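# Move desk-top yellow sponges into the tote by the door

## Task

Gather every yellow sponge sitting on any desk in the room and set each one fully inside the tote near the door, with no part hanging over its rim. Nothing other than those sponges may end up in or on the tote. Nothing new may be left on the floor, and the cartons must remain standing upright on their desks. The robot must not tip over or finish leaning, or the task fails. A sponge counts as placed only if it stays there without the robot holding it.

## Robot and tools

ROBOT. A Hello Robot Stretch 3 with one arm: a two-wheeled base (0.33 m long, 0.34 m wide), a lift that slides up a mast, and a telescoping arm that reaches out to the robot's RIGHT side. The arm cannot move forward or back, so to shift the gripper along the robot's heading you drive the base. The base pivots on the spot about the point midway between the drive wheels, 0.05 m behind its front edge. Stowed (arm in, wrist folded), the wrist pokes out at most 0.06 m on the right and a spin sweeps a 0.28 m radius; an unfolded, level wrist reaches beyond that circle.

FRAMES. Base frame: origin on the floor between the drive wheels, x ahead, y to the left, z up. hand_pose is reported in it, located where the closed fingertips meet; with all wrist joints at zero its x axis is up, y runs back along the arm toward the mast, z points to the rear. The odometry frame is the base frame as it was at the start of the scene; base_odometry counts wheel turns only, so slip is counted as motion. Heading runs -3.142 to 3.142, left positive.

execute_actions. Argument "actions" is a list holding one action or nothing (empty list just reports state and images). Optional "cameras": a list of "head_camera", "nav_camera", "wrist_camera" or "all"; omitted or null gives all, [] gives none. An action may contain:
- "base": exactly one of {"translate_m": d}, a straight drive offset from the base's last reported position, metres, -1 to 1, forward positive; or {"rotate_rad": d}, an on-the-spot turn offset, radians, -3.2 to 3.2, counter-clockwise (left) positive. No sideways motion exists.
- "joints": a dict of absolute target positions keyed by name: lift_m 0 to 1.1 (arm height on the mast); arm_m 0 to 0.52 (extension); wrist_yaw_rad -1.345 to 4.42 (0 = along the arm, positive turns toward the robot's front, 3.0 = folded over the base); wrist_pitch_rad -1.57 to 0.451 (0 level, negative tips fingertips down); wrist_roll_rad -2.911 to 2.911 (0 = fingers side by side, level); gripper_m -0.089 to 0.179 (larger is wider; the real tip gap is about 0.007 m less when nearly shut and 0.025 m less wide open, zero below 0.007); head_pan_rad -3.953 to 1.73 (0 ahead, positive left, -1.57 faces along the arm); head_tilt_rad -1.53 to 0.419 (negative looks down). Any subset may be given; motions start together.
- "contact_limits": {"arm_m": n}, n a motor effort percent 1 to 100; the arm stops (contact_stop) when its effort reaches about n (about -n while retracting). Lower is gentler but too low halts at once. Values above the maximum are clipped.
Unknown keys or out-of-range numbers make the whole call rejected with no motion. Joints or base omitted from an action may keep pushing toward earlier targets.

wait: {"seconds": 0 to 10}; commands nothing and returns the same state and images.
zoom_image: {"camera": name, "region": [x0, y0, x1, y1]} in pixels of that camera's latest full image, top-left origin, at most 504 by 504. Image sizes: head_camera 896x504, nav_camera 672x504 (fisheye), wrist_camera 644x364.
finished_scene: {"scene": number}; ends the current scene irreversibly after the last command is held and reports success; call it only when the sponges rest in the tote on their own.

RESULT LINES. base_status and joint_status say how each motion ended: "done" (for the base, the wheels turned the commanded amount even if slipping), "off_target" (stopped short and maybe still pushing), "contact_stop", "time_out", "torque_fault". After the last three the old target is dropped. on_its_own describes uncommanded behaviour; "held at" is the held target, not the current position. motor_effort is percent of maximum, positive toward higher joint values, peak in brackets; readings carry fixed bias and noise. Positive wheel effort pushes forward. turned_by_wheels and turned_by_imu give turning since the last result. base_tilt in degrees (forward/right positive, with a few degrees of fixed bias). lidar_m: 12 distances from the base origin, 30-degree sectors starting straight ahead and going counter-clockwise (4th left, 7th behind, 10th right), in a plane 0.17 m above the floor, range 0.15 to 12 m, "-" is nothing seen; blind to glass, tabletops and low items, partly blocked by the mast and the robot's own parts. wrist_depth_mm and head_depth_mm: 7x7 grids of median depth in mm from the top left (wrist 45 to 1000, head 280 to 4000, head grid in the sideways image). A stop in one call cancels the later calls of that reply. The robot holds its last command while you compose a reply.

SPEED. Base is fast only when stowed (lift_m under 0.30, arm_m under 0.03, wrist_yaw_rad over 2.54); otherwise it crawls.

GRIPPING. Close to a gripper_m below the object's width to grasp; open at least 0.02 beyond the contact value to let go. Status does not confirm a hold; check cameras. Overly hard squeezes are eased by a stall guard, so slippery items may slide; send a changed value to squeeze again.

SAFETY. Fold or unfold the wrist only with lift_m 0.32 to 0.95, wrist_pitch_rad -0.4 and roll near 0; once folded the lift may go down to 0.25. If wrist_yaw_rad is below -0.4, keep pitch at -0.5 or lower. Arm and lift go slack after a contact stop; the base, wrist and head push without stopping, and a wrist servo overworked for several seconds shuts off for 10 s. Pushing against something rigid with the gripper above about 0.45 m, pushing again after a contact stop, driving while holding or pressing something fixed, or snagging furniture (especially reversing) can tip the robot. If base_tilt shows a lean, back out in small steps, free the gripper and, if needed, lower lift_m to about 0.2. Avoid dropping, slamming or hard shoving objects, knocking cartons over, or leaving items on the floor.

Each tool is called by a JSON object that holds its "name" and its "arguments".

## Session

{"name": "execute_actions", "arguments": {"actions": []}}

Scene clock: 0.00 s.
base_odometry: x=+0.000 y=+0.000 heading=+0.000 (m, m, rad; odometry frame)
turned_by_wheels: +0.000 (rad since the last result)
turned_by_imu: +0.000 (rad since the last result)
base_tilt: forward=+2.7 right=-0.5 (deg)
lidar_m: 2.14 1.65 1.25 1.44 2.04 1.79 1.93 2.36 1.79 1.91 2.27 1.98
head_depth_mm: 1721 2427 2396 2386 2388 2098 2348 / 1932 2508 2501 2510 2460 1993 2299 / 1940 2623 2622 2616 2585 2572 2514 / 1933 2682 2738 2741 2710 2685 2519 / 1938 2805 2836 2814 2838 2779 2510 / 1930 2493 2529 2541 2540 2507 2415 / 1948 2201 2206 2199 2195 2185 2202
base_status: not commanded
joint_positions: lift_m=+0.471 arm_m=+0.001 wrist_yaw_rad=+2.980 wrist_pitch_rad=-0.453 wrist_roll_rad=+0.019 gripper_m=+0.037 head_pan_rad=+0.003 head_tilt_rad=-0.023
joint_status: not commanded
motor_effort: left_wheel=-1 right_wheel=+1 lift_m=+29 arm_m=-1 wrist_yaw_rad=-1 wrist_pitch_rad=+5 wrist_roll_rad=+0 gripper_m=+0 head_pan_rad=-1 head_tilt_rad=+1 (%)
hand_pose: x=+0.0141 y=+0.0711 z=+0.4760 quat_wxyz=(+0.215, +0.706, +0.101, +0.668) (m; base frame)
wrist_depth_mm: - - - - - - - / - - - - - - - / - - - - - - - / 965 949 992 949 919 932 891 / 814 829 - 796 797 776 756 / 704 713 - 677 652 674 674 / 607 611 - 599 598 594 584
pictures: head_camera (sideways: a quarter turn clockwise sets it upright), nav_camera (sideways: a quarter turn counterclockwise sets it upright), wrist_camera
Images, in order (width x height): head_camera 896x504, nav_camera 672x504, wrist_camera 644x364.

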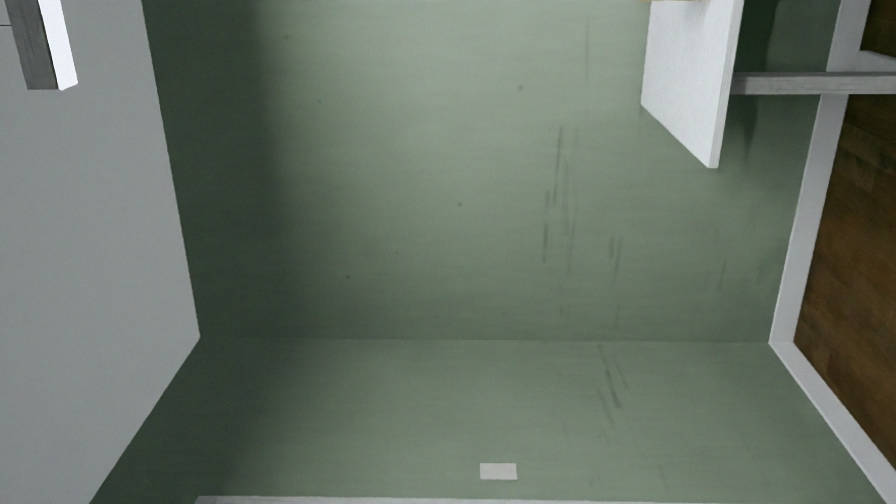

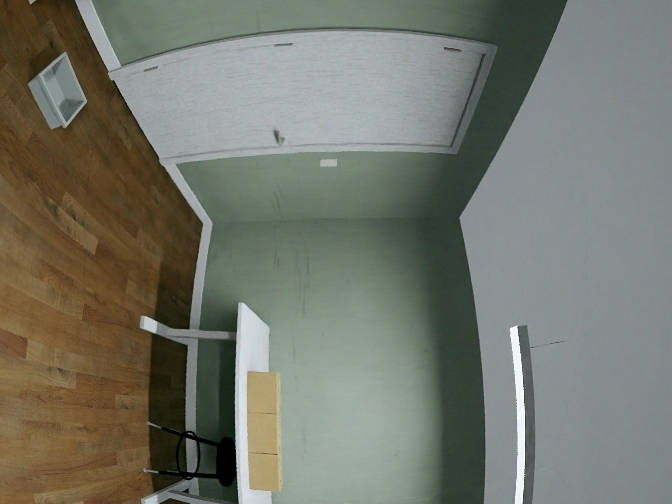

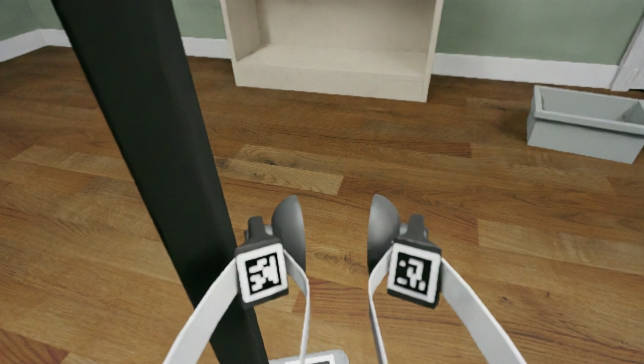

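{"name": "execute_actions", "arguments": {"actions": [{"joints":{"head_pan_rad":-1.5,"head_tilt_rad":-0.3}}], "cameras": ["head_camera","nav_camera"]}}

{"name": "execute_actions", "arguments": {"actions": [{"joints":{"head_pan_rad":-3.1,"head_tilt_rad":-0.3}}], "cameras": ["head_camera","nav_camera"]}}

Scene clock: 2.47 s.
base_odometry: x=+0.000 y=+0.000 heading=+0.000 (m, m, rad; odometry frame)
turned_by_wheels: +0.000 (rad since the last result)
turned_by_imu: +0.000 (rad since the last result)
base_tilt: forward=+2.6 right=-0.5 (deg)
lidar_m: 2.15 1.66 1.25 1.44 2.03 1.78 1.93 2.36 1.78 1.91 2.27 1.98
head_depth_mm: 1935 1996 2042 1460 2229 2188 1696 / 2017 2087 2138 1519 2351 2179 1704 / 2103 2196 2229 1613 2498 2163 1687 / 2207 2294 2402 2125 2600 2048 1679 / 2318 2432 2513 2646 2706 2173 1685 / 2484 2578 2684 2823 2891 2165 1685 / 2574 2729 2814 3015 3042 2160 1677
base_status: not commanded
joint_positions: lift_m=+0.471 arm_m=+0.001 wrist_yaw_rad=+2.980 wrist_pitch_rad=-0.453 wrist_roll_rad=+0.019 gripper_m=+0.037 head_pan_rad=-1.493 head_tilt_rad=-0.296
joint_status: all done
motor_effort: left_wheel=-1(1) right_wheel=+1(1) lift_m=+29(29) arm_m=-1(1) wrist_yaw_rad=+0(0) wrist_pitch_rad=+5(4) wrist_roll_rad=+0(0) gripper_m=+0(1) head_pan_rad=-2(30) head_tilt_rad=-1(23) (%)
hand_pose: x=+0.0141 y=+0.0711 z=+0.4760 quat_wxyz=(+0.215, +0.706, +0.101, +0.668) (m; base frame)
wrist_depth_mm: - - - - - - - / - - - - - - - / - - - - - - - / 972 936 930 921 921 908 892 / 821 812 - 785 830 774 770 / 704 697 - 682 648 661 668 / 620 619 595 623 603 602 588
pictures: head_camera (sideways: a quarter turn clockwise sets it upright), nav_camera (sideways: a quarter turn counterclockwise sets it upright)
Images, in order (width x height): head_camera 896x504, nav_camera 672x504.

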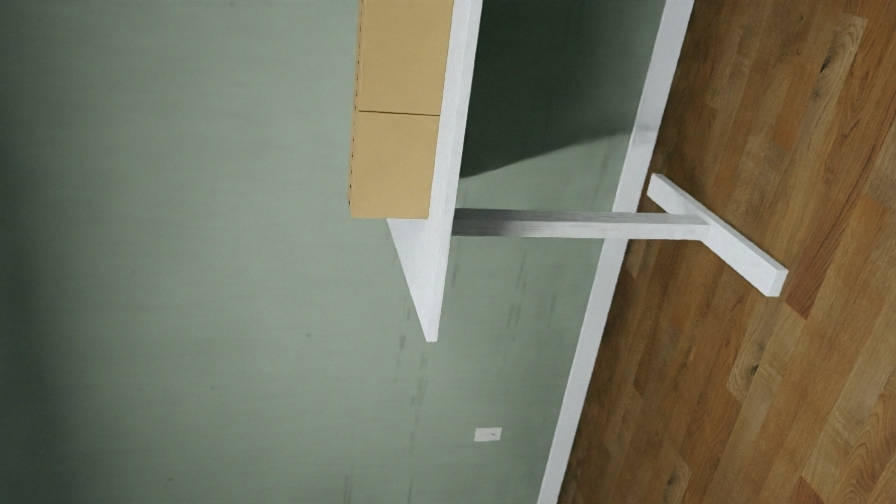

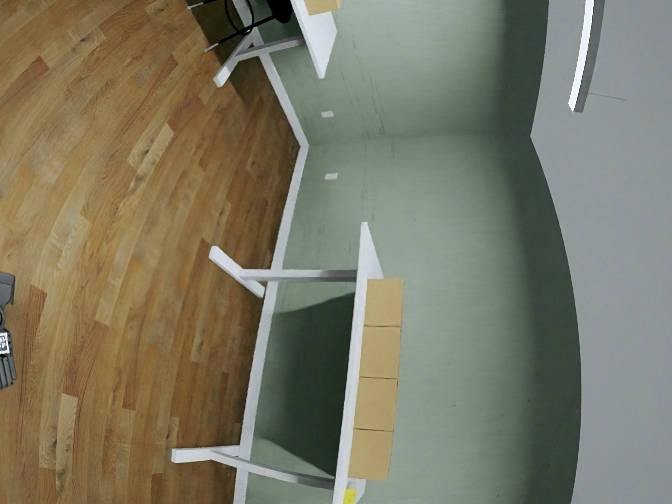

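Scene clock: 3.77 s.
base_odometry: x=+0.000 y=+0.000 heading=+0.000 (m, m, rad; odometry frame)
turned_by_wheels: +0.000 (rad since the last result)
turned_by_imu: +0.000 (rad since the last result)
base_tilt: forward=+2.6 right=-0.4 (deg)
lidar_m: 2.14 1.65 1.25 1.44 2.03 1.79 1.92 2.36 1.78 1.91 2.27 1.97
head_depth_mm: 1895 1961 2015 1494 2202 2207 1696 / 1988 2041 2102 1567 2305 2172 1689 / 2070 2152 2202 1842 2426 2175 1681 / 2165 2262 2319 1963 2496 2090 1685 / 2257 2356 2460 2588 2691 2168 1680 / 2394 2483 2595 2746 2813 2167 1679 / 2533 2625 2761 2902 2916 2169 1687
base_status: not commanded
joint_positions: lift_m=+0.471 arm_m=+0.001 wrist_yaw_rad=+2.980 wrist_pitch_rad=-0.453 wrist_roll_rad=+0.019 gripper_m=+0.037 head_pan_rad=-3.093 head_tilt_rad=-0.296
joint_status: all done
motor_effort: left_wheel=-1(1) right_wheel=+0(0) lift_m=+29(29) arm_m=-1(1) wrist_yaw_rad=+0(0) wrist_pitch_rad=+5(5) wrist_roll_rad=+0(0) gripper_m=+0(0) head_pan_rad=-2(29) head_tilt_rad=-2(1) (%)
hand_pose: x=+0.0141 y=+0.0711 z=+0.4760 quat_wxyz=(+0.215, +0.706, +0.101, +0.668) (m; base frame)
wrist_depth_mm: - - - - - - - / - - - - - - - / - - - - - - - / 968 942 921 927 915 893 897 / 793 785 - 807 792 775 754 / 709 693 - 681 639 664 670 / 620 612 595 600 582 603 587
pictures: head_camera (sideways: a quarter turn clockwise sets it upright), nav_camera (sideways: a quarter turn counterclockwise sets it upright)
Images, in order (width x height): head_camera 896x504, nav_camera 672x504.

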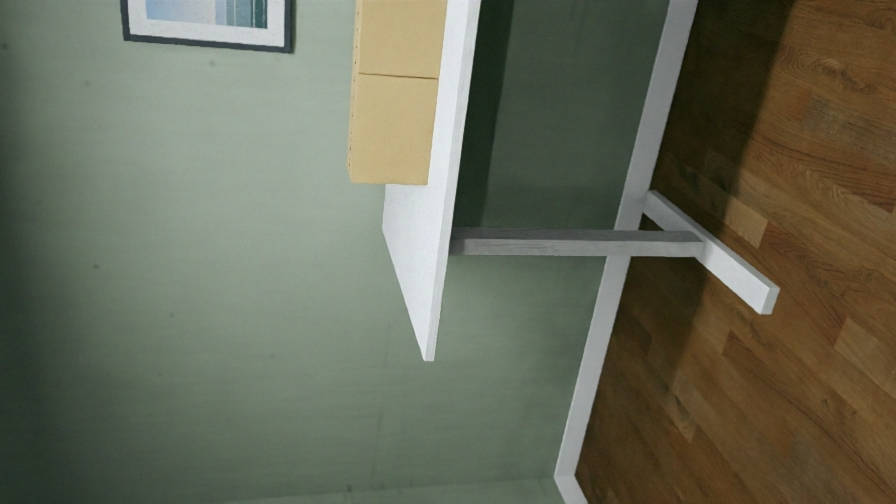

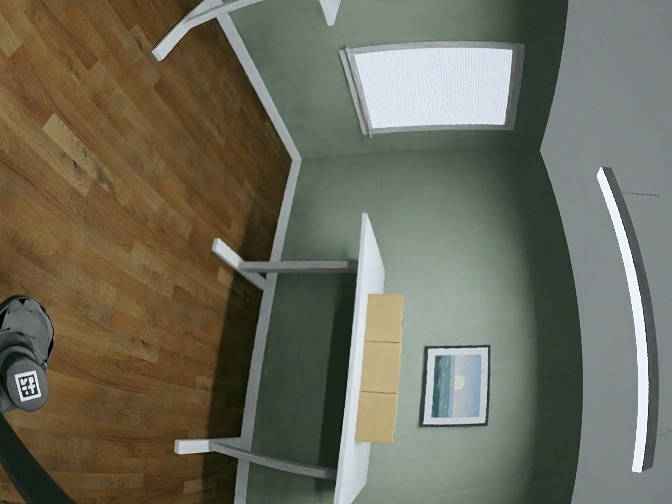

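{"name": "execute_actions", "arguments": {"actions": [{"base":{"rotate_rad":0.426},"joints":{"lift_m":0.29,"head_pan_rad":-2.72,"head_tilt_rad":-0.3}}], "cameras": ["head_camera","nav_camera"]}}

Scene clock: 22.80 s.
base_odometry: x=+0.000 y=+0.000 heading=+0.426 (m, m, rad; odometry frame)
turned_by_wheels: +0.426 (rad since the last result)
turned_by_imu: +0.420 (rad since the last result)
base_tilt: forward=+2.7 right=-0.5 (deg)
lidar_m: 1.70 1.25 1.44 1.89 2.19 1.93 2.45 1.78 1.91 2.69 1.98 2.14
head_depth_mm: 2225 2330 2447 2560 2688 2163 1699 / 2152 2243 2362 2486 2617 2168 1689 / 2092 2183 2280 2391 2516 2166 1685 / 2027 2111 2228 2318 2419 2163 1682 / 1980 2053 2157 1834 2314 1999 1686 / 1931 2011 2073 1484 2257 2161 1682 / 1874 1950 1997 1441 2193 2161 1682
base_status: done
joint_positions: lift_m=+0.290 arm_m=+0.001 wrist_yaw_rad=+2.980 wrist_pitch_rad=-0.453 wrist_roll_rad=+0.019 gripper_m=+0.037 head_pan_rad=-2.727 head_tilt_rad=-0.297
joint_status: all done
motor_effort: left_wheel=-4(10) right_wheel=+4(9) lift_m=+25(26) arm_m=-1(1) wrist_yaw_rad=+0(1) wrist_pitch_rad=+5(4) wrist_roll_rad=+1(0) gripper_m=+0(1) head_pan_rad=+2(18) head_tilt_rad=+0(1) (%)
hand_pose: x=+0.0140 y=+0.0710 z=+0.2951 quat_wxyz=(+0.215, +0.705, +0.101, +0.668) (m; base frame)
wrist_depth_mm: - - - - - - - / - - - - - - 971 / 856 - 805 818 810 806 779 / 670 678 660 653 656 648 640 / 574 569 - 542 570 554 538 / 493 508 - - 459 472 465 / 442 - - - 419 416 415
pictures: head_camera (sideways: a quarter turn clockwise sets it upright), nav_camera (sideways: a quarter turn counterclockwise sets it upright)
Images, in order (width x height): head_camera 896x504, nav_camera 672x504.

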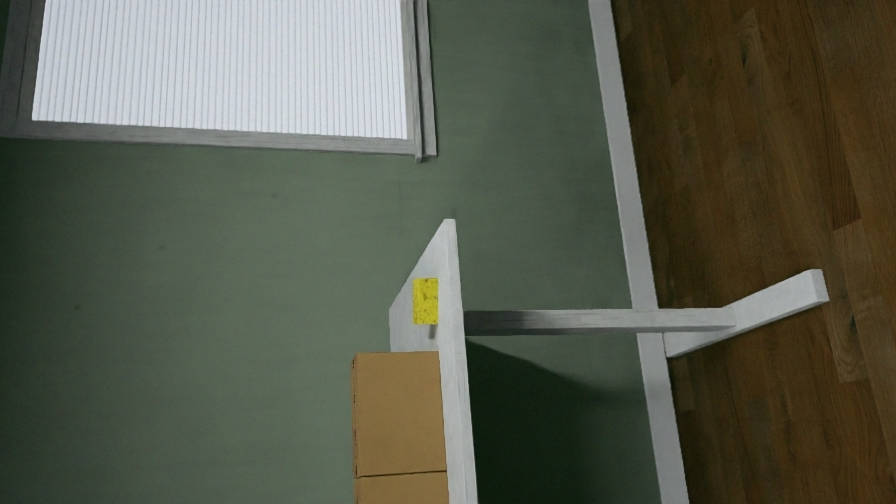

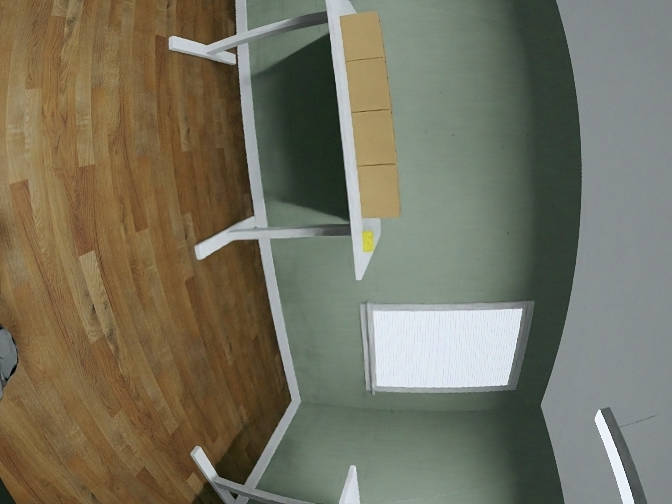

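{"name": "execute_actions", "arguments": {"actions": [{"base":{"translate_m":-1.0},"joints":{"head_pan_rad":1.2,"head_tilt_rad":-0.3}}], "cameras": ["head_camera","nav_camera"]}}

Scene clock: 31.43 s.
base_odometry: x=-0.911 y=-0.413 heading=+0.426 (m, m, rad; odometry frame)
turned_by_wheels: +0.000 (rad since the last result)
turned_by_imu: -0.002 (rad since the last result)
base_tilt: forward=+2.6 right=-0.5 (deg)
lidar_m: 2.57 1.99 2.31 1.57 1.09 1.09 1.61 1.45 1.02 1.76 2.56 2.56
head_depth_mm: 1998 2056 2148 2220 2306 2166 1693 / 2075 2131 2216 2311 2432 2175 1676 / 2163 2263 2339 2419 2537 2171 1681 / 2265 2354 2457 2582 2674 2164 1685 / 2369 2481 2573 2653 2777 2163 1682 / 2214 2296 2351 2289 2512 2157 1640 / 1957 2017 2079 1430 1583 1693 1668
base_status: done
joint_positions: lift_m=+0.290 arm_m=+0.001 wrist_yaw_rad=+2.980 wrist_pitch_rad=-0.453 wrist_roll_rad=+0.019 gripper_m=+0.037 head_pan_rad=+1.193 head_tilt_rad=-0.297
joint_status: all done
motor_effort: left_wheel=-4(16) right_wheel=+4(6) lift_m=+25(26) arm_m=-1(1) wrist_yaw_rad=+1(0) wrist_pitch_rad=+5(5) wrist_roll_rad=+1(0) gripper_m=-1(1) head_pan_rad=+2(29) head_tilt_rad=-1(2) (%)
hand_pose: x=+0.0140 y=+0.0710 z=+0.2951 quat_wxyz=(+0.215, +0.705, +0.101, +0.668) (m; base frame)
wrist_depth_mm: - - - - - - - / - - - - - - - / 886 - 823 818 795 780 794 / 680 670 658 659 654 634 629 / 571 559 - 554 573 546 529 / 493 497 - - 456 470 463 / 444 - - - 415 414 413
pictures: head_camera (sideways: a quarter turn clockwise sets it upright), nav_camera (sideways: a quarter turn counterclockwise sets it upright)
Images, in order (width x height): head_camera 896x504, nav_camera 672x504.

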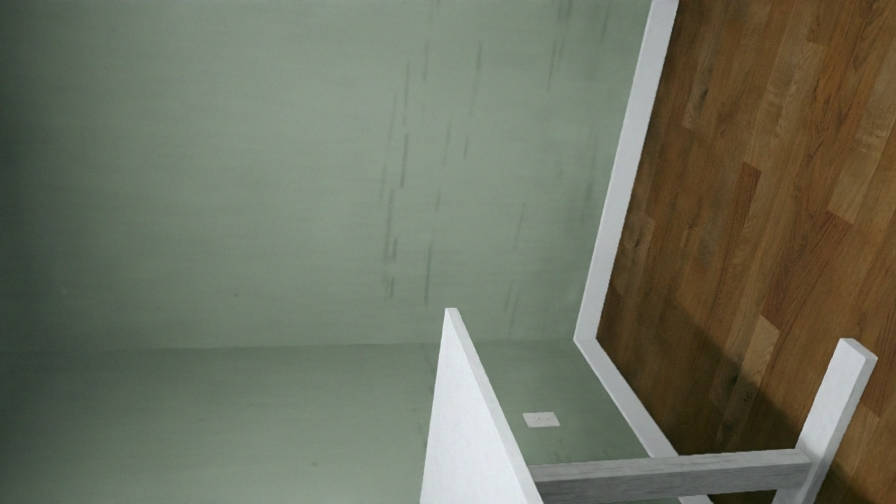

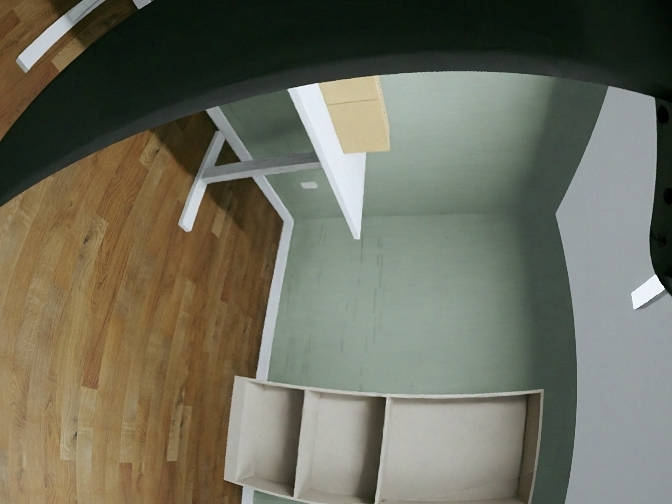

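{"name": "execute_actions", "arguments": {"actions": [{"base":{"translate_m":-1.0},"joints":{"head_pan_rad":0.85,"head_tilt_rad":-0.35}}], "cameras": ["head_camera","nav_camera"]}}

Scene clock: 37.67 s.
base_odometry: x=-1.822 y=-0.826 heading=+0.426 (m, m, rad; odometry frame)
turned_by_wheels: +0.000 (rad since the last result)
turned_by_imu: -0.002 (rad since the last result)
base_tilt: forward=+2.6 right=-0.5 (deg)
lidar_m: 3.04 2.79 0.78 0.77 0.89 0.89 0.78 0.70 0.70 0.85 0.92 3.50
head_depth_mm: 2590 2690 2822 2934 2779 2023 1616 / 2632 2756 2893 3011 2767 2011 1597 / 2651 2761 2890 3046 2766 2032 1595 / 2692 2790 2928 1320 2501 2026 1600 / 2715 2812 1466 1115 761 605 1605 / 2538 2604 2482 921 760 603 1583 / 1982 2018 2046 960 756 627 1588
base_status: done
joint_positions: lift_m=+0.290 arm_m=+0.001 wrist_yaw_rad=+2.980 wrist_pitch_rad=-0.453 wrist_roll_rad=+0.019 gripper_m=+0.037 head_pan_rad=+0.857 head_tilt_rad=-0.346
joint_status: all done
motor_effort: left_wheel=-4(17) right_wheel=+3(6) lift_m=+25(25) arm_m=-1(1) wrist_yaw_rad=+0(1) wrist_pitch_rad=+5(5) wrist_roll_rad=+1(1) gripper_m=+0(0) head_pan_rad=-2(18) head_tilt_rad=+0(10) (%)
hand_pose: x=+0.0140 y=+0.0710 z=+0.2951 quat_wxyz=(+0.215, +0.705, +0.101, +0.668) (m; base frame)
wrist_depth_mm: 675 - - - - - - / 745 - - 896 - - - / 770 - 804 809 780 805 788 / 684 673 675 661 656 656 647 / 575 562 - 554 561 543 543 / 497 507 - - 458 479 471 / 448 - - - 420 416 412
pictures: head_camera (sideways: a quarter turn clockwise sets it upright), nav_camera (sideways: a quarter turn counterclockwise sets it upright)
Images, in order (width x height): head_camera 896x504, nav_camera 672x504.

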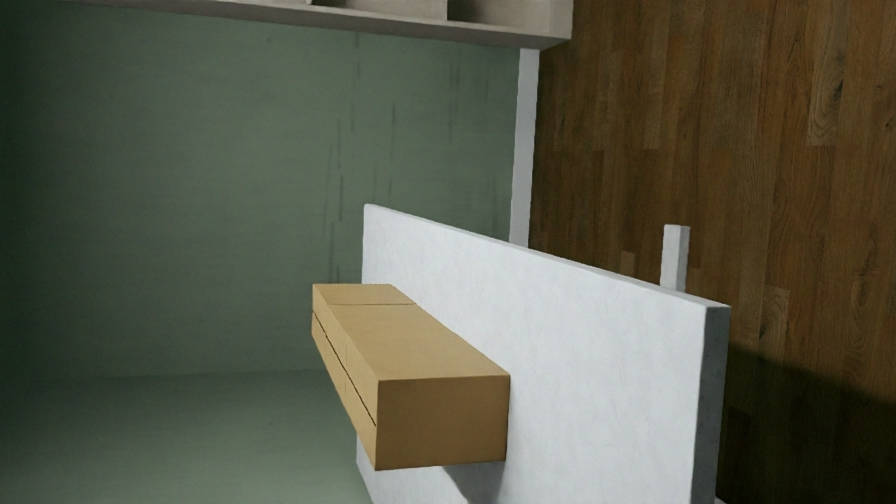

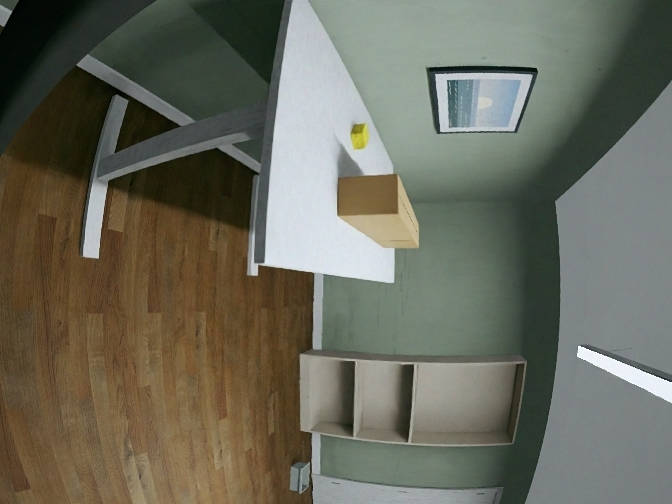

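{"name": "zoom_image", "arguments": {"camera": "nav_camera", "region": [300, 80, 440, 260]}}

Region (300, 80, 440, 260) of nav_camera's 672x504 image, scaled by 2.800, with more detail than that image has.

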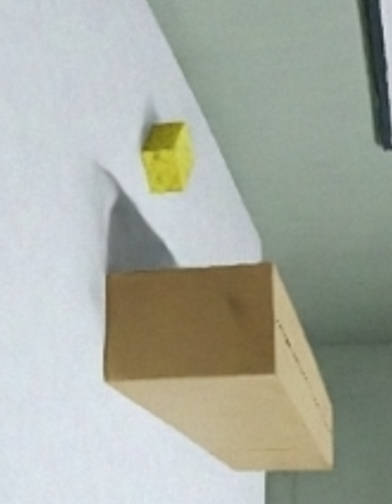

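{"name": "execute_actions", "arguments": {"actions": [{"base":{"rotate_rad":1.724},"joints":{"lift_m":0.62,"wrist_yaw_rad":1.6,"wrist_pitch_rad":-0.4,"gripper_m":0.135,"head_pan_rad":-2.6,"head_tilt_rad":-0.25}}], "cameras": ["head_camera","nav_camera"]}}

Scene clock: 60.33 s.
base_odometry: x=-1.822 y=-0.826 heading=+2.149 (m, m, rad; odometry frame)
turned_by_wheels: +1.724 (rad since the last result)
turned_by_imu: +1.697 (rad since the last result)
base_tilt: forward=+2.6 right=-0.4 (deg)
lidar_m: 0.94 0.89 0.91 0.73 0.70 0.72 0.94 0.93 3.33 3.04 2.80 0.77
head_depth_mm: 2035 2004 2013 1742 938 1801 1706 / 2875 2848 2847 1744 935 965 1003 / 3438 3553 3693 1530 935 2275 1766 / 3432 3535 3668 1021 874 2262 1765 / 3419 3550 3617 3691 927 2250 1747 / 3439 3502 3671 3775 3367 2277 1754 / 3018 3508 3634 3727 3287 2295 1750
base_status: done
joint_positions: lift_m=+0.620 arm_m=+0.001 wrist_yaw_rad=+1.603 wrist_pitch_rad=-0.422 wrist_roll_rad=+0.019 gripper_m=+0.135 head_pan_rad=-2.593 head_tilt_rad=-0.260
joint_status: all done
motor_effort: left_wheel=-4(15) right_wheel=+4(11) lift_m=+33(34) arm_m=-1(2) wrist_yaw_rad=-2(1) wrist_pitch_rad=+7(8) wrist_roll_rad=+0(0) gripper_m=+0(87) head_pan_rad=-2(30) head_tilt_rad=+6(16) (%)
hand_pose: x=+0.2024 y=-0.1390 z=+0.6315 quat_wxyz=(+0.584, +0.603, -0.380, +0.388) (m; base frame)
wrist_depth_mm: 676 736 834 971 624 - - / 723 788 866 - - - - / 750 849 943 - - - - / 784 910 - - - - - / 839 931 - - 951 - - / 876 - 901 849 866 831 847 / 799 761 776 759 755 748 762
pictures: head_camera (sideways: a quarter turn clockwise sets it upright), nav_camera (sideways: a quarter turn counterclockwise sets it upright)
Images, in order (width x height): head_camera 896x504, nav_camera 672x504.

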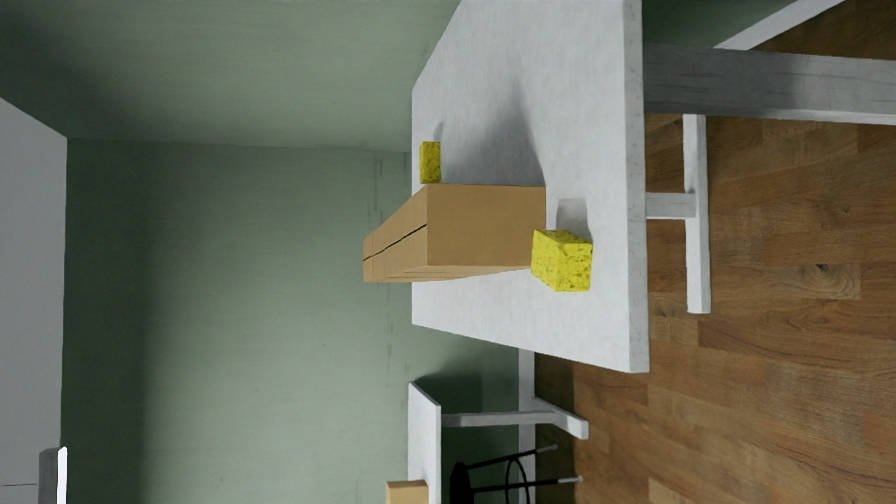

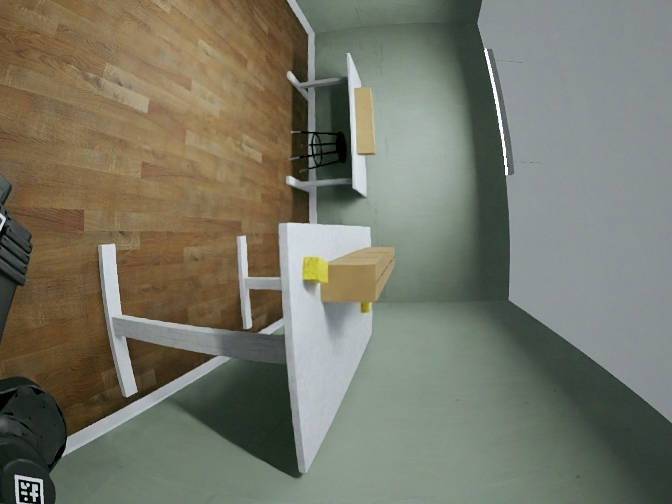

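{"name": "execute_actions", "arguments": {"actions": [{"base":{"translate_m":0.738},"joints":{"lift_m":1.1,"head_pan_rad":-0.97,"head_tilt_rad":-0.6}}], "cameras": ["head_camera","nav_camera"]}}

Scene clock: 76.13 s.
base_odometry: x=-2.225 y=-0.208 heading=+2.149 (m, m, rad; odometry frame)
turned_by_wheels: +0.000 (rad since the last result)
turned_by_imu: +0.003 (rad since the last result)
base_tilt: forward=+2.6 right=-0.5 (deg)
lidar_m: 0.28 0.27 0.28 0.37 0.90 1.12 1.49 2.82 3.92 0.25 1.25 0.40
head_depth_mm: 2258 906 736 - - - - / 2260 1953 - - - - 337 / 2269 2389 - - - - 337 / 2259 2375 1082 - 520 - 336 / 2230 1716 1004 663 480 439 367 / 1218 1237 942 661 494 426 366 / 817 842 848 660 508 420 362
base_status: done
joint_positions: lift_m=+1.100 arm_m=+0.001 wrist_yaw_rad=+1.603 wrist_pitch_rad=-0.422 wrist_roll_rad=+0.019 gripper_m=+0.135 head_pan_rad=-0.977 head_tilt_rad=-0.593
joint_status: all done
motor_effort: left_wheel=-5(6) right_wheel=+4(8) lift_m=+33(35) arm_m=-1(1) wrist_yaw_rad=-1(1) wrist_pitch_rad=+7(7) wrist_roll_rad=+0(1) gripper_m=+0(0) head_pan_rad=+2(29) head_tilt_rad=-3(27) (%)
hand_pose: x=+0.2024 y=-0.1390 z=+1.1116 quat_wxyz=(+0.584, +0.603, -0.380, +0.388) (m; base frame)
wrist_depth_mm: 207 226 255 292 343 411 518 / 219 243 276 319 381 466 607 / 234 259 301 348 421 529 549 / 250 280 329 389 454 447 449 / 267 299 361 394 383 394 375 / 291 - 331 330 327 316 321 / 309 355 292 289 289 284 286
pictures: head_camera (sideways: a quarter turn clockwise sets it upright), nav_camera (sideways: a quarter turn counterclockwise sets it upright)
Images, in order (width x height): head_camera 896x504, nav_camera 672x504.

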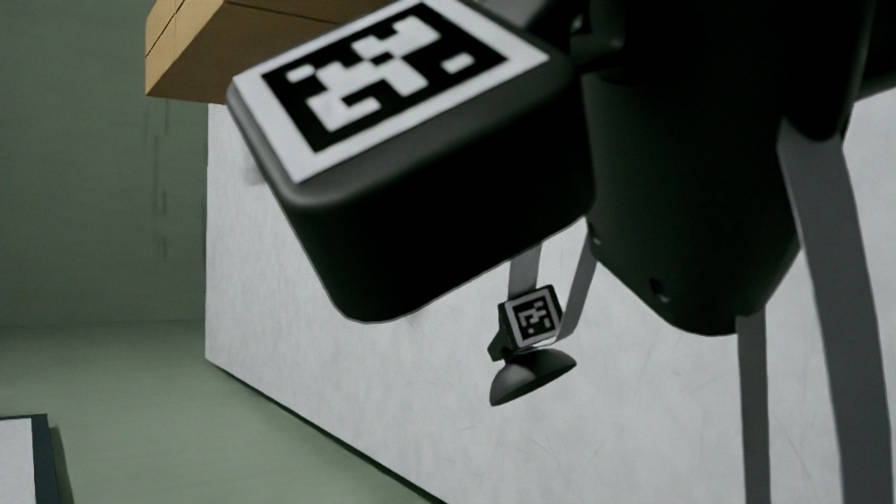

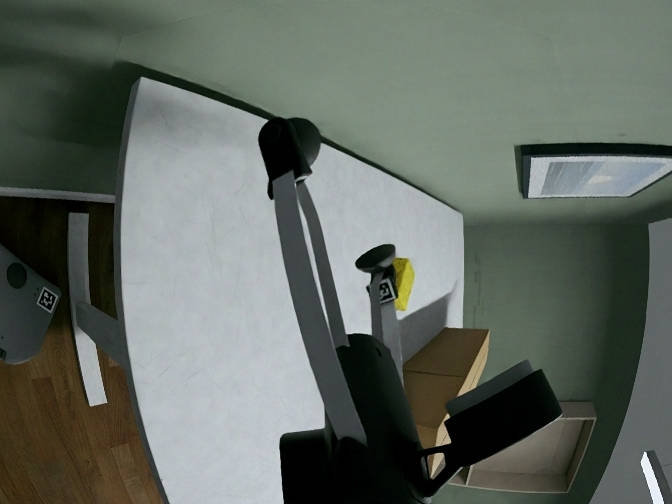

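{"name": "execute_actions", "arguments": {"actions": [{"base":{"rotate_rad":0.605},"joints":{"wrist_yaw_rad":0.0,"wrist_pitch_rad":-1.05,"arm_m":0.3,"head_pan_rad":-1.45,"head_tilt_rad":-0.6}}]}}

Scene clock: 82.23 s.
base_odometry: x=-2.225 y=-0.208 heading=+2.754 (m, m, rad; odometry frame)
turned_by_wheels: +0.605 (rad since the last result)
turned_by_imu: +0.596 (rad since the last result)
base_tilt: forward=+2.6 right=-0.4 (deg)
lidar_m: 0.27 0.28 0.40 1.09 1.14 1.61 2.82 3.66 0.25 0.92 0.37 0.28
head_depth_mm: - 1325 960 655 515 418 353 / - - - 658 514 418 352 / 2261 2392 948 665 512 417 351 / 1524 1468 947 637 511 417 351 / 928 1019 931 663 511 415 351 / 674 734 765 661 509 415 350 / 548 572 593 613 508 415 350
base_status: done
joint_positions: lift_m=+1.100 arm_m=+0.300 wrist_yaw_rad=+0.001 wrist_pitch_rad=-1.053 wrist_roll_rad=+0.019 gripper_m=+0.135 head_pan_rad=-1.443 head_tilt_rad=-0.593
joint_status: all done
motor_effort: left_wheel=-4(11) right_wheel=+4(9) lift_m=+33(33) arm_m=+3(2) wrist_yaw_rad=-2(1) wrist_pitch_rad=+1(5) wrist_roll_rad=+1(1) gripper_m=+0(0) head_pan_rad=-2(21) head_tilt_rad=-3(3) (%)
hand_pose: x=-0.0215 y=-0.5504 z=+1.0039 quat_wxyz=(+0.606, +0.353, -0.616, -0.359) (m; base frame)
wrist_depth_mm: 269 264 264 209 209 259 256 / 253 252 250 223 230 245 242 / 244 240 241 236 235 235 232 / 231 229 228 227 226 222 224 / 219 221 218 217 216 214 213 / 210 - 207 208 205 204 205 / 203 201 200 200 198 196 197
pictures: head_camera (sideways: a quarter turn clockwise sets it upright), nav_camera (sideways: a quarter turn counterclockwise sets it upright), wrist_camera
Images, in order (width x height): head_camera 896x504, nav_camera 672x504, wrist_camera 644x364.

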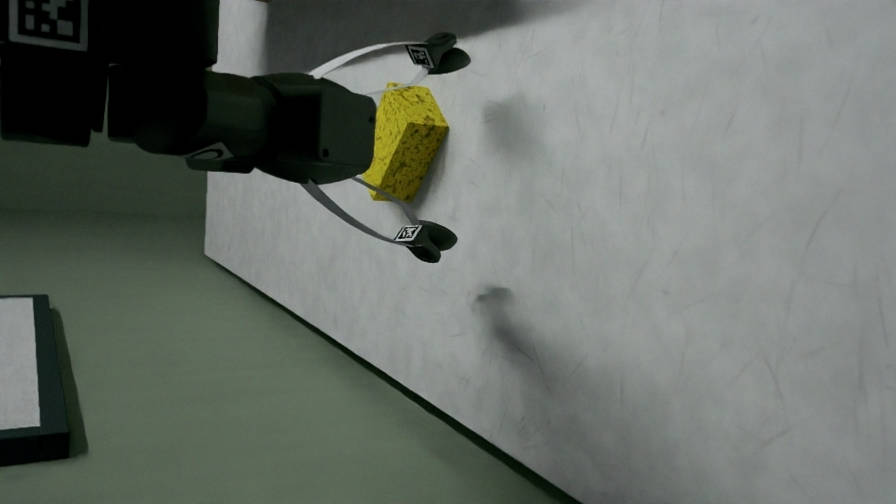

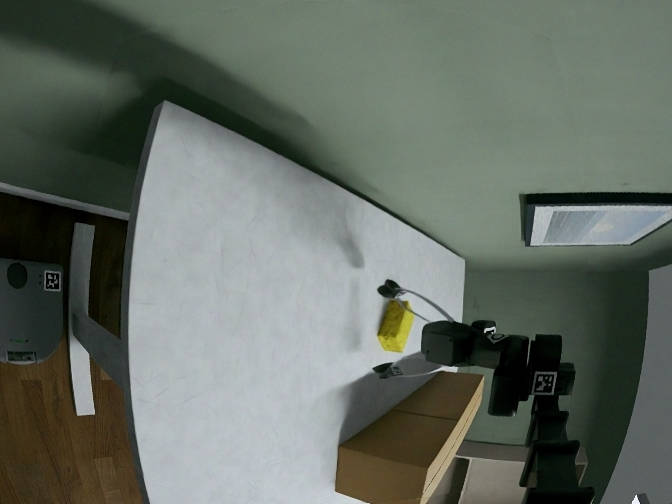

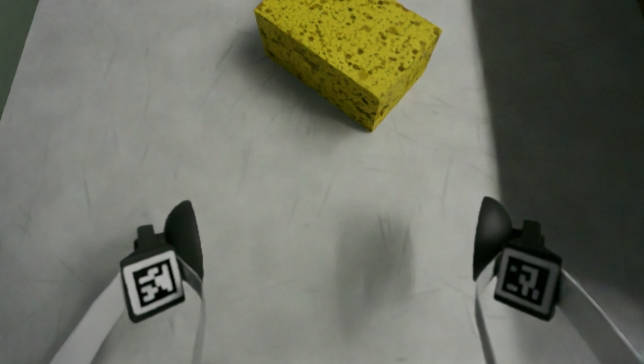

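{"name": "execute_actions", "arguments": {"actions": [{"base":{"translate_m":-0.038},"joints":{"wrist_yaw_rad":0.855,"wrist_pitch_rad":-0.7,"arm_m":0.52}}], "cameras": ["head_camera","wrist_camera"]}}

Scene clock: 91.60 s.
base_odometry: x=-2.190 y=-0.222 heading=+2.754 (m, m, rad; odometry frame)
turned_by_wheels: +0.000 (rad since the last result)
turned_by_imu: +0.000 (rad since the last result)
base_tilt: forward=+2.6 right=-0.4 (deg)
lidar_m: 0.31 0.32 0.45 1.10 1.15 1.61 2.79 3.65 0.24 1.05 0.42 0.32
head_depth_mm: - 2338 958 671 515 418 353 / - 1375 953 668 514 417 352 / 2268 - 950 663 512 416 351 / 1718 1633 945 666 511 416 351 / 1099 1167 892 662 510 415 350 / 775 839 838 660 510 415 350 / 608 656 678 649 508 414 350
base_status: done
joint_positions: lift_m=+1.100 arm_m=+0.520 wrist_yaw_rad=+0.853 wrist_pitch_rad=-0.719 wrist_roll_rad=+0.019 gripper_m=+0.135 head_pan_rad=-1.443 head_tilt_rad=-0.593
joint_status: all done
motor_effort: left_wheel=-5(10) right_wheel=+3(6) lift_m=+33(33) arm_m=+3(5) wrist_yaw_rad=+1(1) wrist_pitch_rad=+6(8) wrist_roll_rad=+0(0) gripper_m=+0(0) head_pan_rad=-2(2) head_tilt_rad=-3(2) (%)
hand_pose: x=+0.1118 y=-0.7811 z=+1.0516 quat_wxyz=(+0.701, +0.501, -0.506, +0.042) (m; base frame)
wrist_depth_mm: 184 207 245 300 387 446 439 / 199 225 272 339 385 382 373 / 215 251 308 341 341 332 333 / 235 276 314 306 302 297 295 / 261 295 274 276 273 277 266 / 262 - 252 251 248 243 245 / 236 231 232 230 228 225 224
pictures: head_camera (sideways: a quarter turn clockwise sets it upright), wrist_camera
Images, in order (width x height): head_camera 896x504, wrist_camera 644x364.

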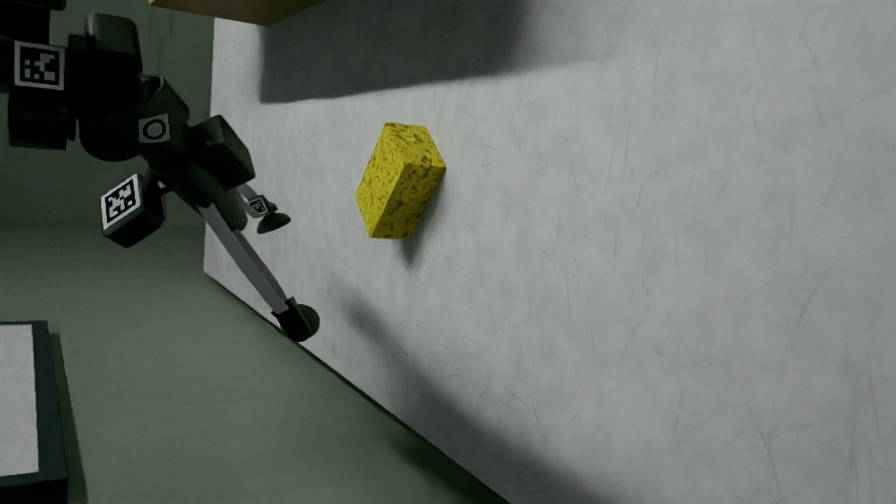

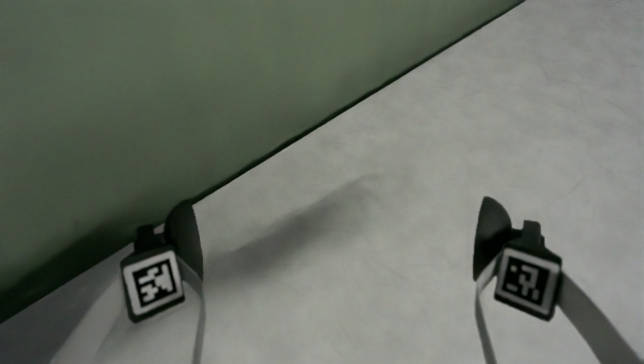

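{"name": "execute_actions", "arguments": {"actions": [{"joints":{"wrist_pitch_rad":-1.33}}], "cameras": ["head_camera","wrist_camera"]}}

Scene clock: 93.40 s.
base_odometry: x=-2.190 y=-0.222 heading=+2.754 (m, m, rad; odometry frame)
turned_by_wheels: +0.000 (rad since the last result)
turned_by_imu: +0.000 (rad since the last result)
base_tilt: forward=+2.6 right=-0.5 (deg)
lidar_m: 0.31 0.32 0.45 1.09 1.15 1.60 2.79 3.66 0.24 1.05 0.42 0.32
head_depth_mm: - 2329 958 670 515 419 353 / - - 955 669 514 418 352 / 2263 2369 900 663 514 417 352 / 1747 1520 946 664 511 416 351 / 1099 1168 944 663 510 416 351 / 777 837 838 662 508 415 350 / 610 655 679 649 508 414 350
base_status: not commanded
joint_positions: lift_m=+1.100 arm_m=+0.520 wrist_yaw_rad=+0.853 wrist_pitch_rad=-1.327 wrist_roll_rad=+0.019 gripper_m=+0.135 head_pan_rad=-1.443 head_tilt_rad=-0.593
joint_status: all done
motor_effort: left_wheel=-5(5) right_wheel=+3(3) lift_m=+33(33) arm_m=+3(3) wrist_yaw_rad=+1(1) wrist_pitch_rad=-1(6) wrist_roll_rad=+1(1) gripper_m=+0(0) head_pan_rad=-2(2) head_tilt_rad=-3(3) (%)
hand_pose: x=+0.0075 y=-0.6901 z=+0.9841 quat_wxyz=(+0.685, +0.625, -0.333, -0.172) (m; base frame)
wrist_depth_mm: 203 200 199 198 197 196 195 / 201 200 199 198 196 195 194 / 201 200 197 198 198 195 194 / 201 199 196 151 195 193 191 / 198 198 196 152 194 192 192 / 199 - 196 150 193 194 191 / 198 197 195 150 194 191 190
pictures: head_camera (sideways: a quarter turn clockwise sets it upright), wrist_camera
Images, in order (width x height): head_camera 896x504, wrist_camera 644x364.

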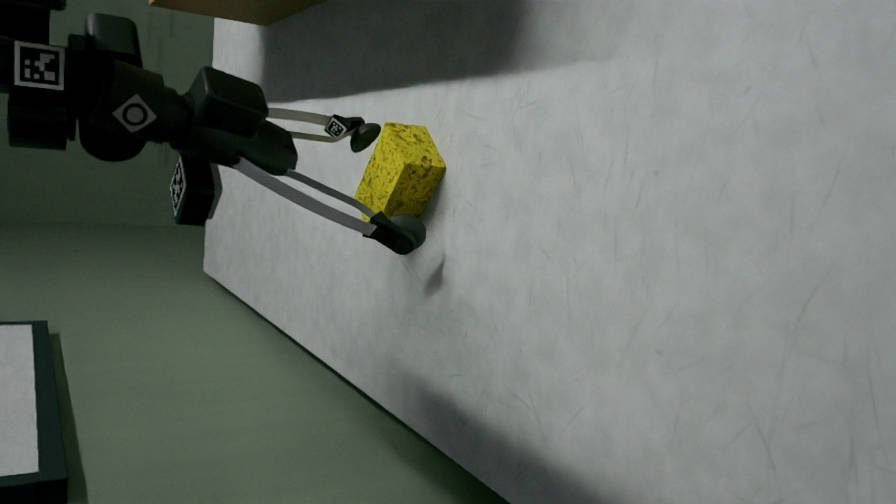

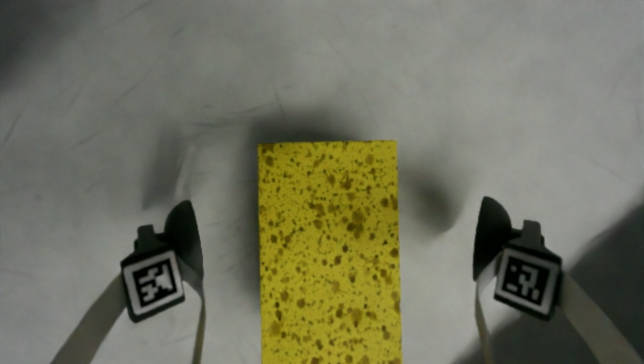

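{"name": "execute_actions", "arguments": {"actions": [{"joints":{"wrist_pitch_rad":-1.37,"lift_m":1.094,"gripper_m":0.0}}], "cameras": ["wrist_camera"]}}

Scene clock: 96.30 s.
base_odometry: x=-2.190 y=-0.222 heading=+2.754 (m, m, rad; odometry frame)
turned_by_wheels: +0.000 (rad since the last result)
turned_by_imu: +0.000 (rad since the last result)
base_tilt: forward=+2.6 right=-0.4 (deg)
lidar_m: 0.31 0.32 0.45 1.09 1.15 1.61 2.79 3.64 0.24 1.05 0.42 0.32
head_depth_mm: - 2329 958 670 515 419 353 / - - 898 667 514 417 352 / 2269 2373 947 654 512 417 352 / 1739 1538 947 664 511 417 351 / 1102 1166 945 663 510 415 351 / 776 840 842 661 509 415 350 / 610 656 677 649 509 414 350
base_status: not commanded
joint_positions: lift_m=+1.094 arm_m=+0.520 wrist_yaw_rad=+0.853 wrist_pitch_rad=-1.366 wrist_roll_rad=+0.019 gripper_m=+0.001 head_pan_rad=-1.443 head_tilt_rad=-0.593
joint_status: all done
motor_effort: left_wheel=-5(4) right_wheel=+3(4) lift_m=+25(28) arm_m=+3(3) wrist_yaw_rad=+1(1) wrist_pitch_rad=-1(1) wrist_roll_rad=+0(0) gripper_m=-20(100) head_pan_rad=-3(1) head_tilt_rad=-3(3) (%)
hand_pose: x=-0.0001 y=-0.6835 z=+0.9771 quat_wxyz=(+0.681, +0.631, -0.321, -0.186) (m; base frame)
wrist_depth_mm: 190 189 188 187 186 184 184 / 190 190 188 187 188 186 184 / 191 190 190 140 188 186 186 / 192 191 190 140 186 186 186 / 192 192 189 140 140 187 185 / 193 192 191 141 140 187 185 / 193 191 191 142 188 187 186
pictures: wrist_camera
Images, in order (width x height): wrist_camera 644x364.

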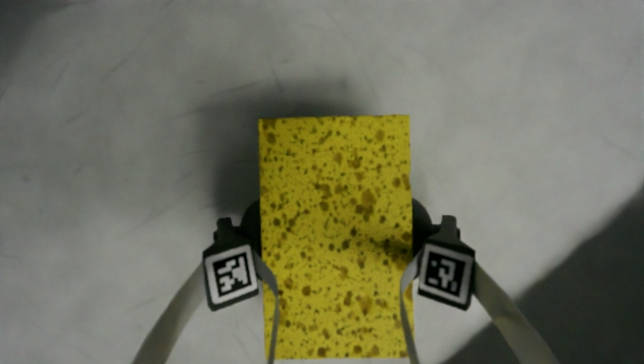

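{"name": "execute_actions", "arguments": {"actions": [{"base":{"translate_m":-0.13},"joints":{"wrist_pitch_rad":-0.75,"lift_m":1.1,"arm_m":0.3}}], "cameras": ["head_camera","wrist_camera"]}}

Scene clock: 112.50 s.
base_odometry: x=-2.070 y=-0.271 heading=+2.754 (m, m, rad; odometry frame)
turned_by_wheels: +0.000 (rad since the last result)
turned_by_imu: +0.001 (rad since the last result)
base_tilt: forward=+2.6 right=-0.4 (deg)
lidar_m: 0.44 0.46 0.65 1.10 1.15 1.49 3.87 3.63 2.54 0.23 0.60 0.45
head_depth_mm: - - 521 510 515 419 353 / - - 806 653 513 418 352 / 2262 2417 827 667 513 417 352 / 2264 1422 1008 612 511 416 351 / 1569 1479 1003 611 510 415 351 / 1153 1202 943 660 510 415 350 / 888 938 898 659 508 415 350
base_status: done
joint_positions: lift_m=+1.100 arm_m=+0.300 wrist_yaw_rad=+0.854 wrist_pitch_rad=-0.770 wrist_roll_rad=+0.019 gripper_m=+0.001 head_pan_rad=-1.443 head_tilt_rad=-0.593
joint_status: all done
motor_effort: left_wheel=-4(10) right_wheel=+4(6) lift_m=+33(34) arm_m=-4(5) wrist_yaw_rad=+0(0) wrist_pitch_rad=+7(7) wrist_roll_rad=+1(0) gripper_m=-21(21) head_pan_rad=-2(2) head_tilt_rad=-4(3) (%)
hand_pose: x=+0.1045 y=-0.5553 z=+1.0428 quat_wxyz=(+0.702, +0.513, -0.493, +0.025) (m; base frame)
wrist_depth_mm: 297 342 399 408 404 402 400 / 328 359 359 357 352 351 346 / 339 328 323 140 309 316 313 / 298 293 289 140 274 281 281 / 268 267 269 141 140 259 255 / 247 246 236 140 140 238 235 / 227 228 225 142 216 220 218
pictures: head_camera (sideways: a quarter turn clockwise sets it upright), wrist_camera
Images, in order (width x height): head_camera 896x504, wrist_camera 644x364.

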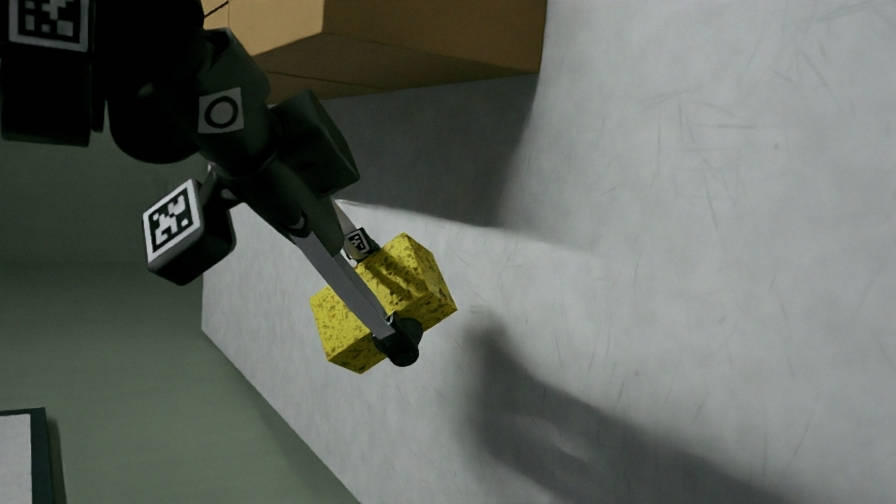

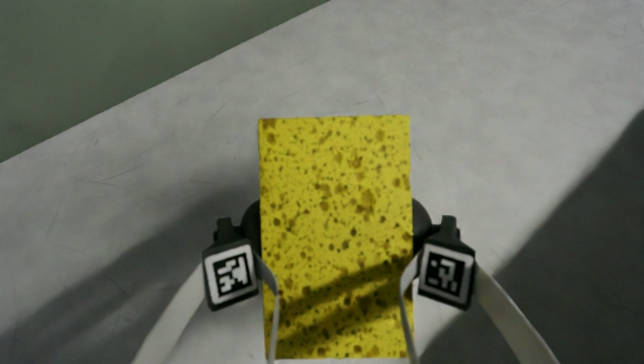

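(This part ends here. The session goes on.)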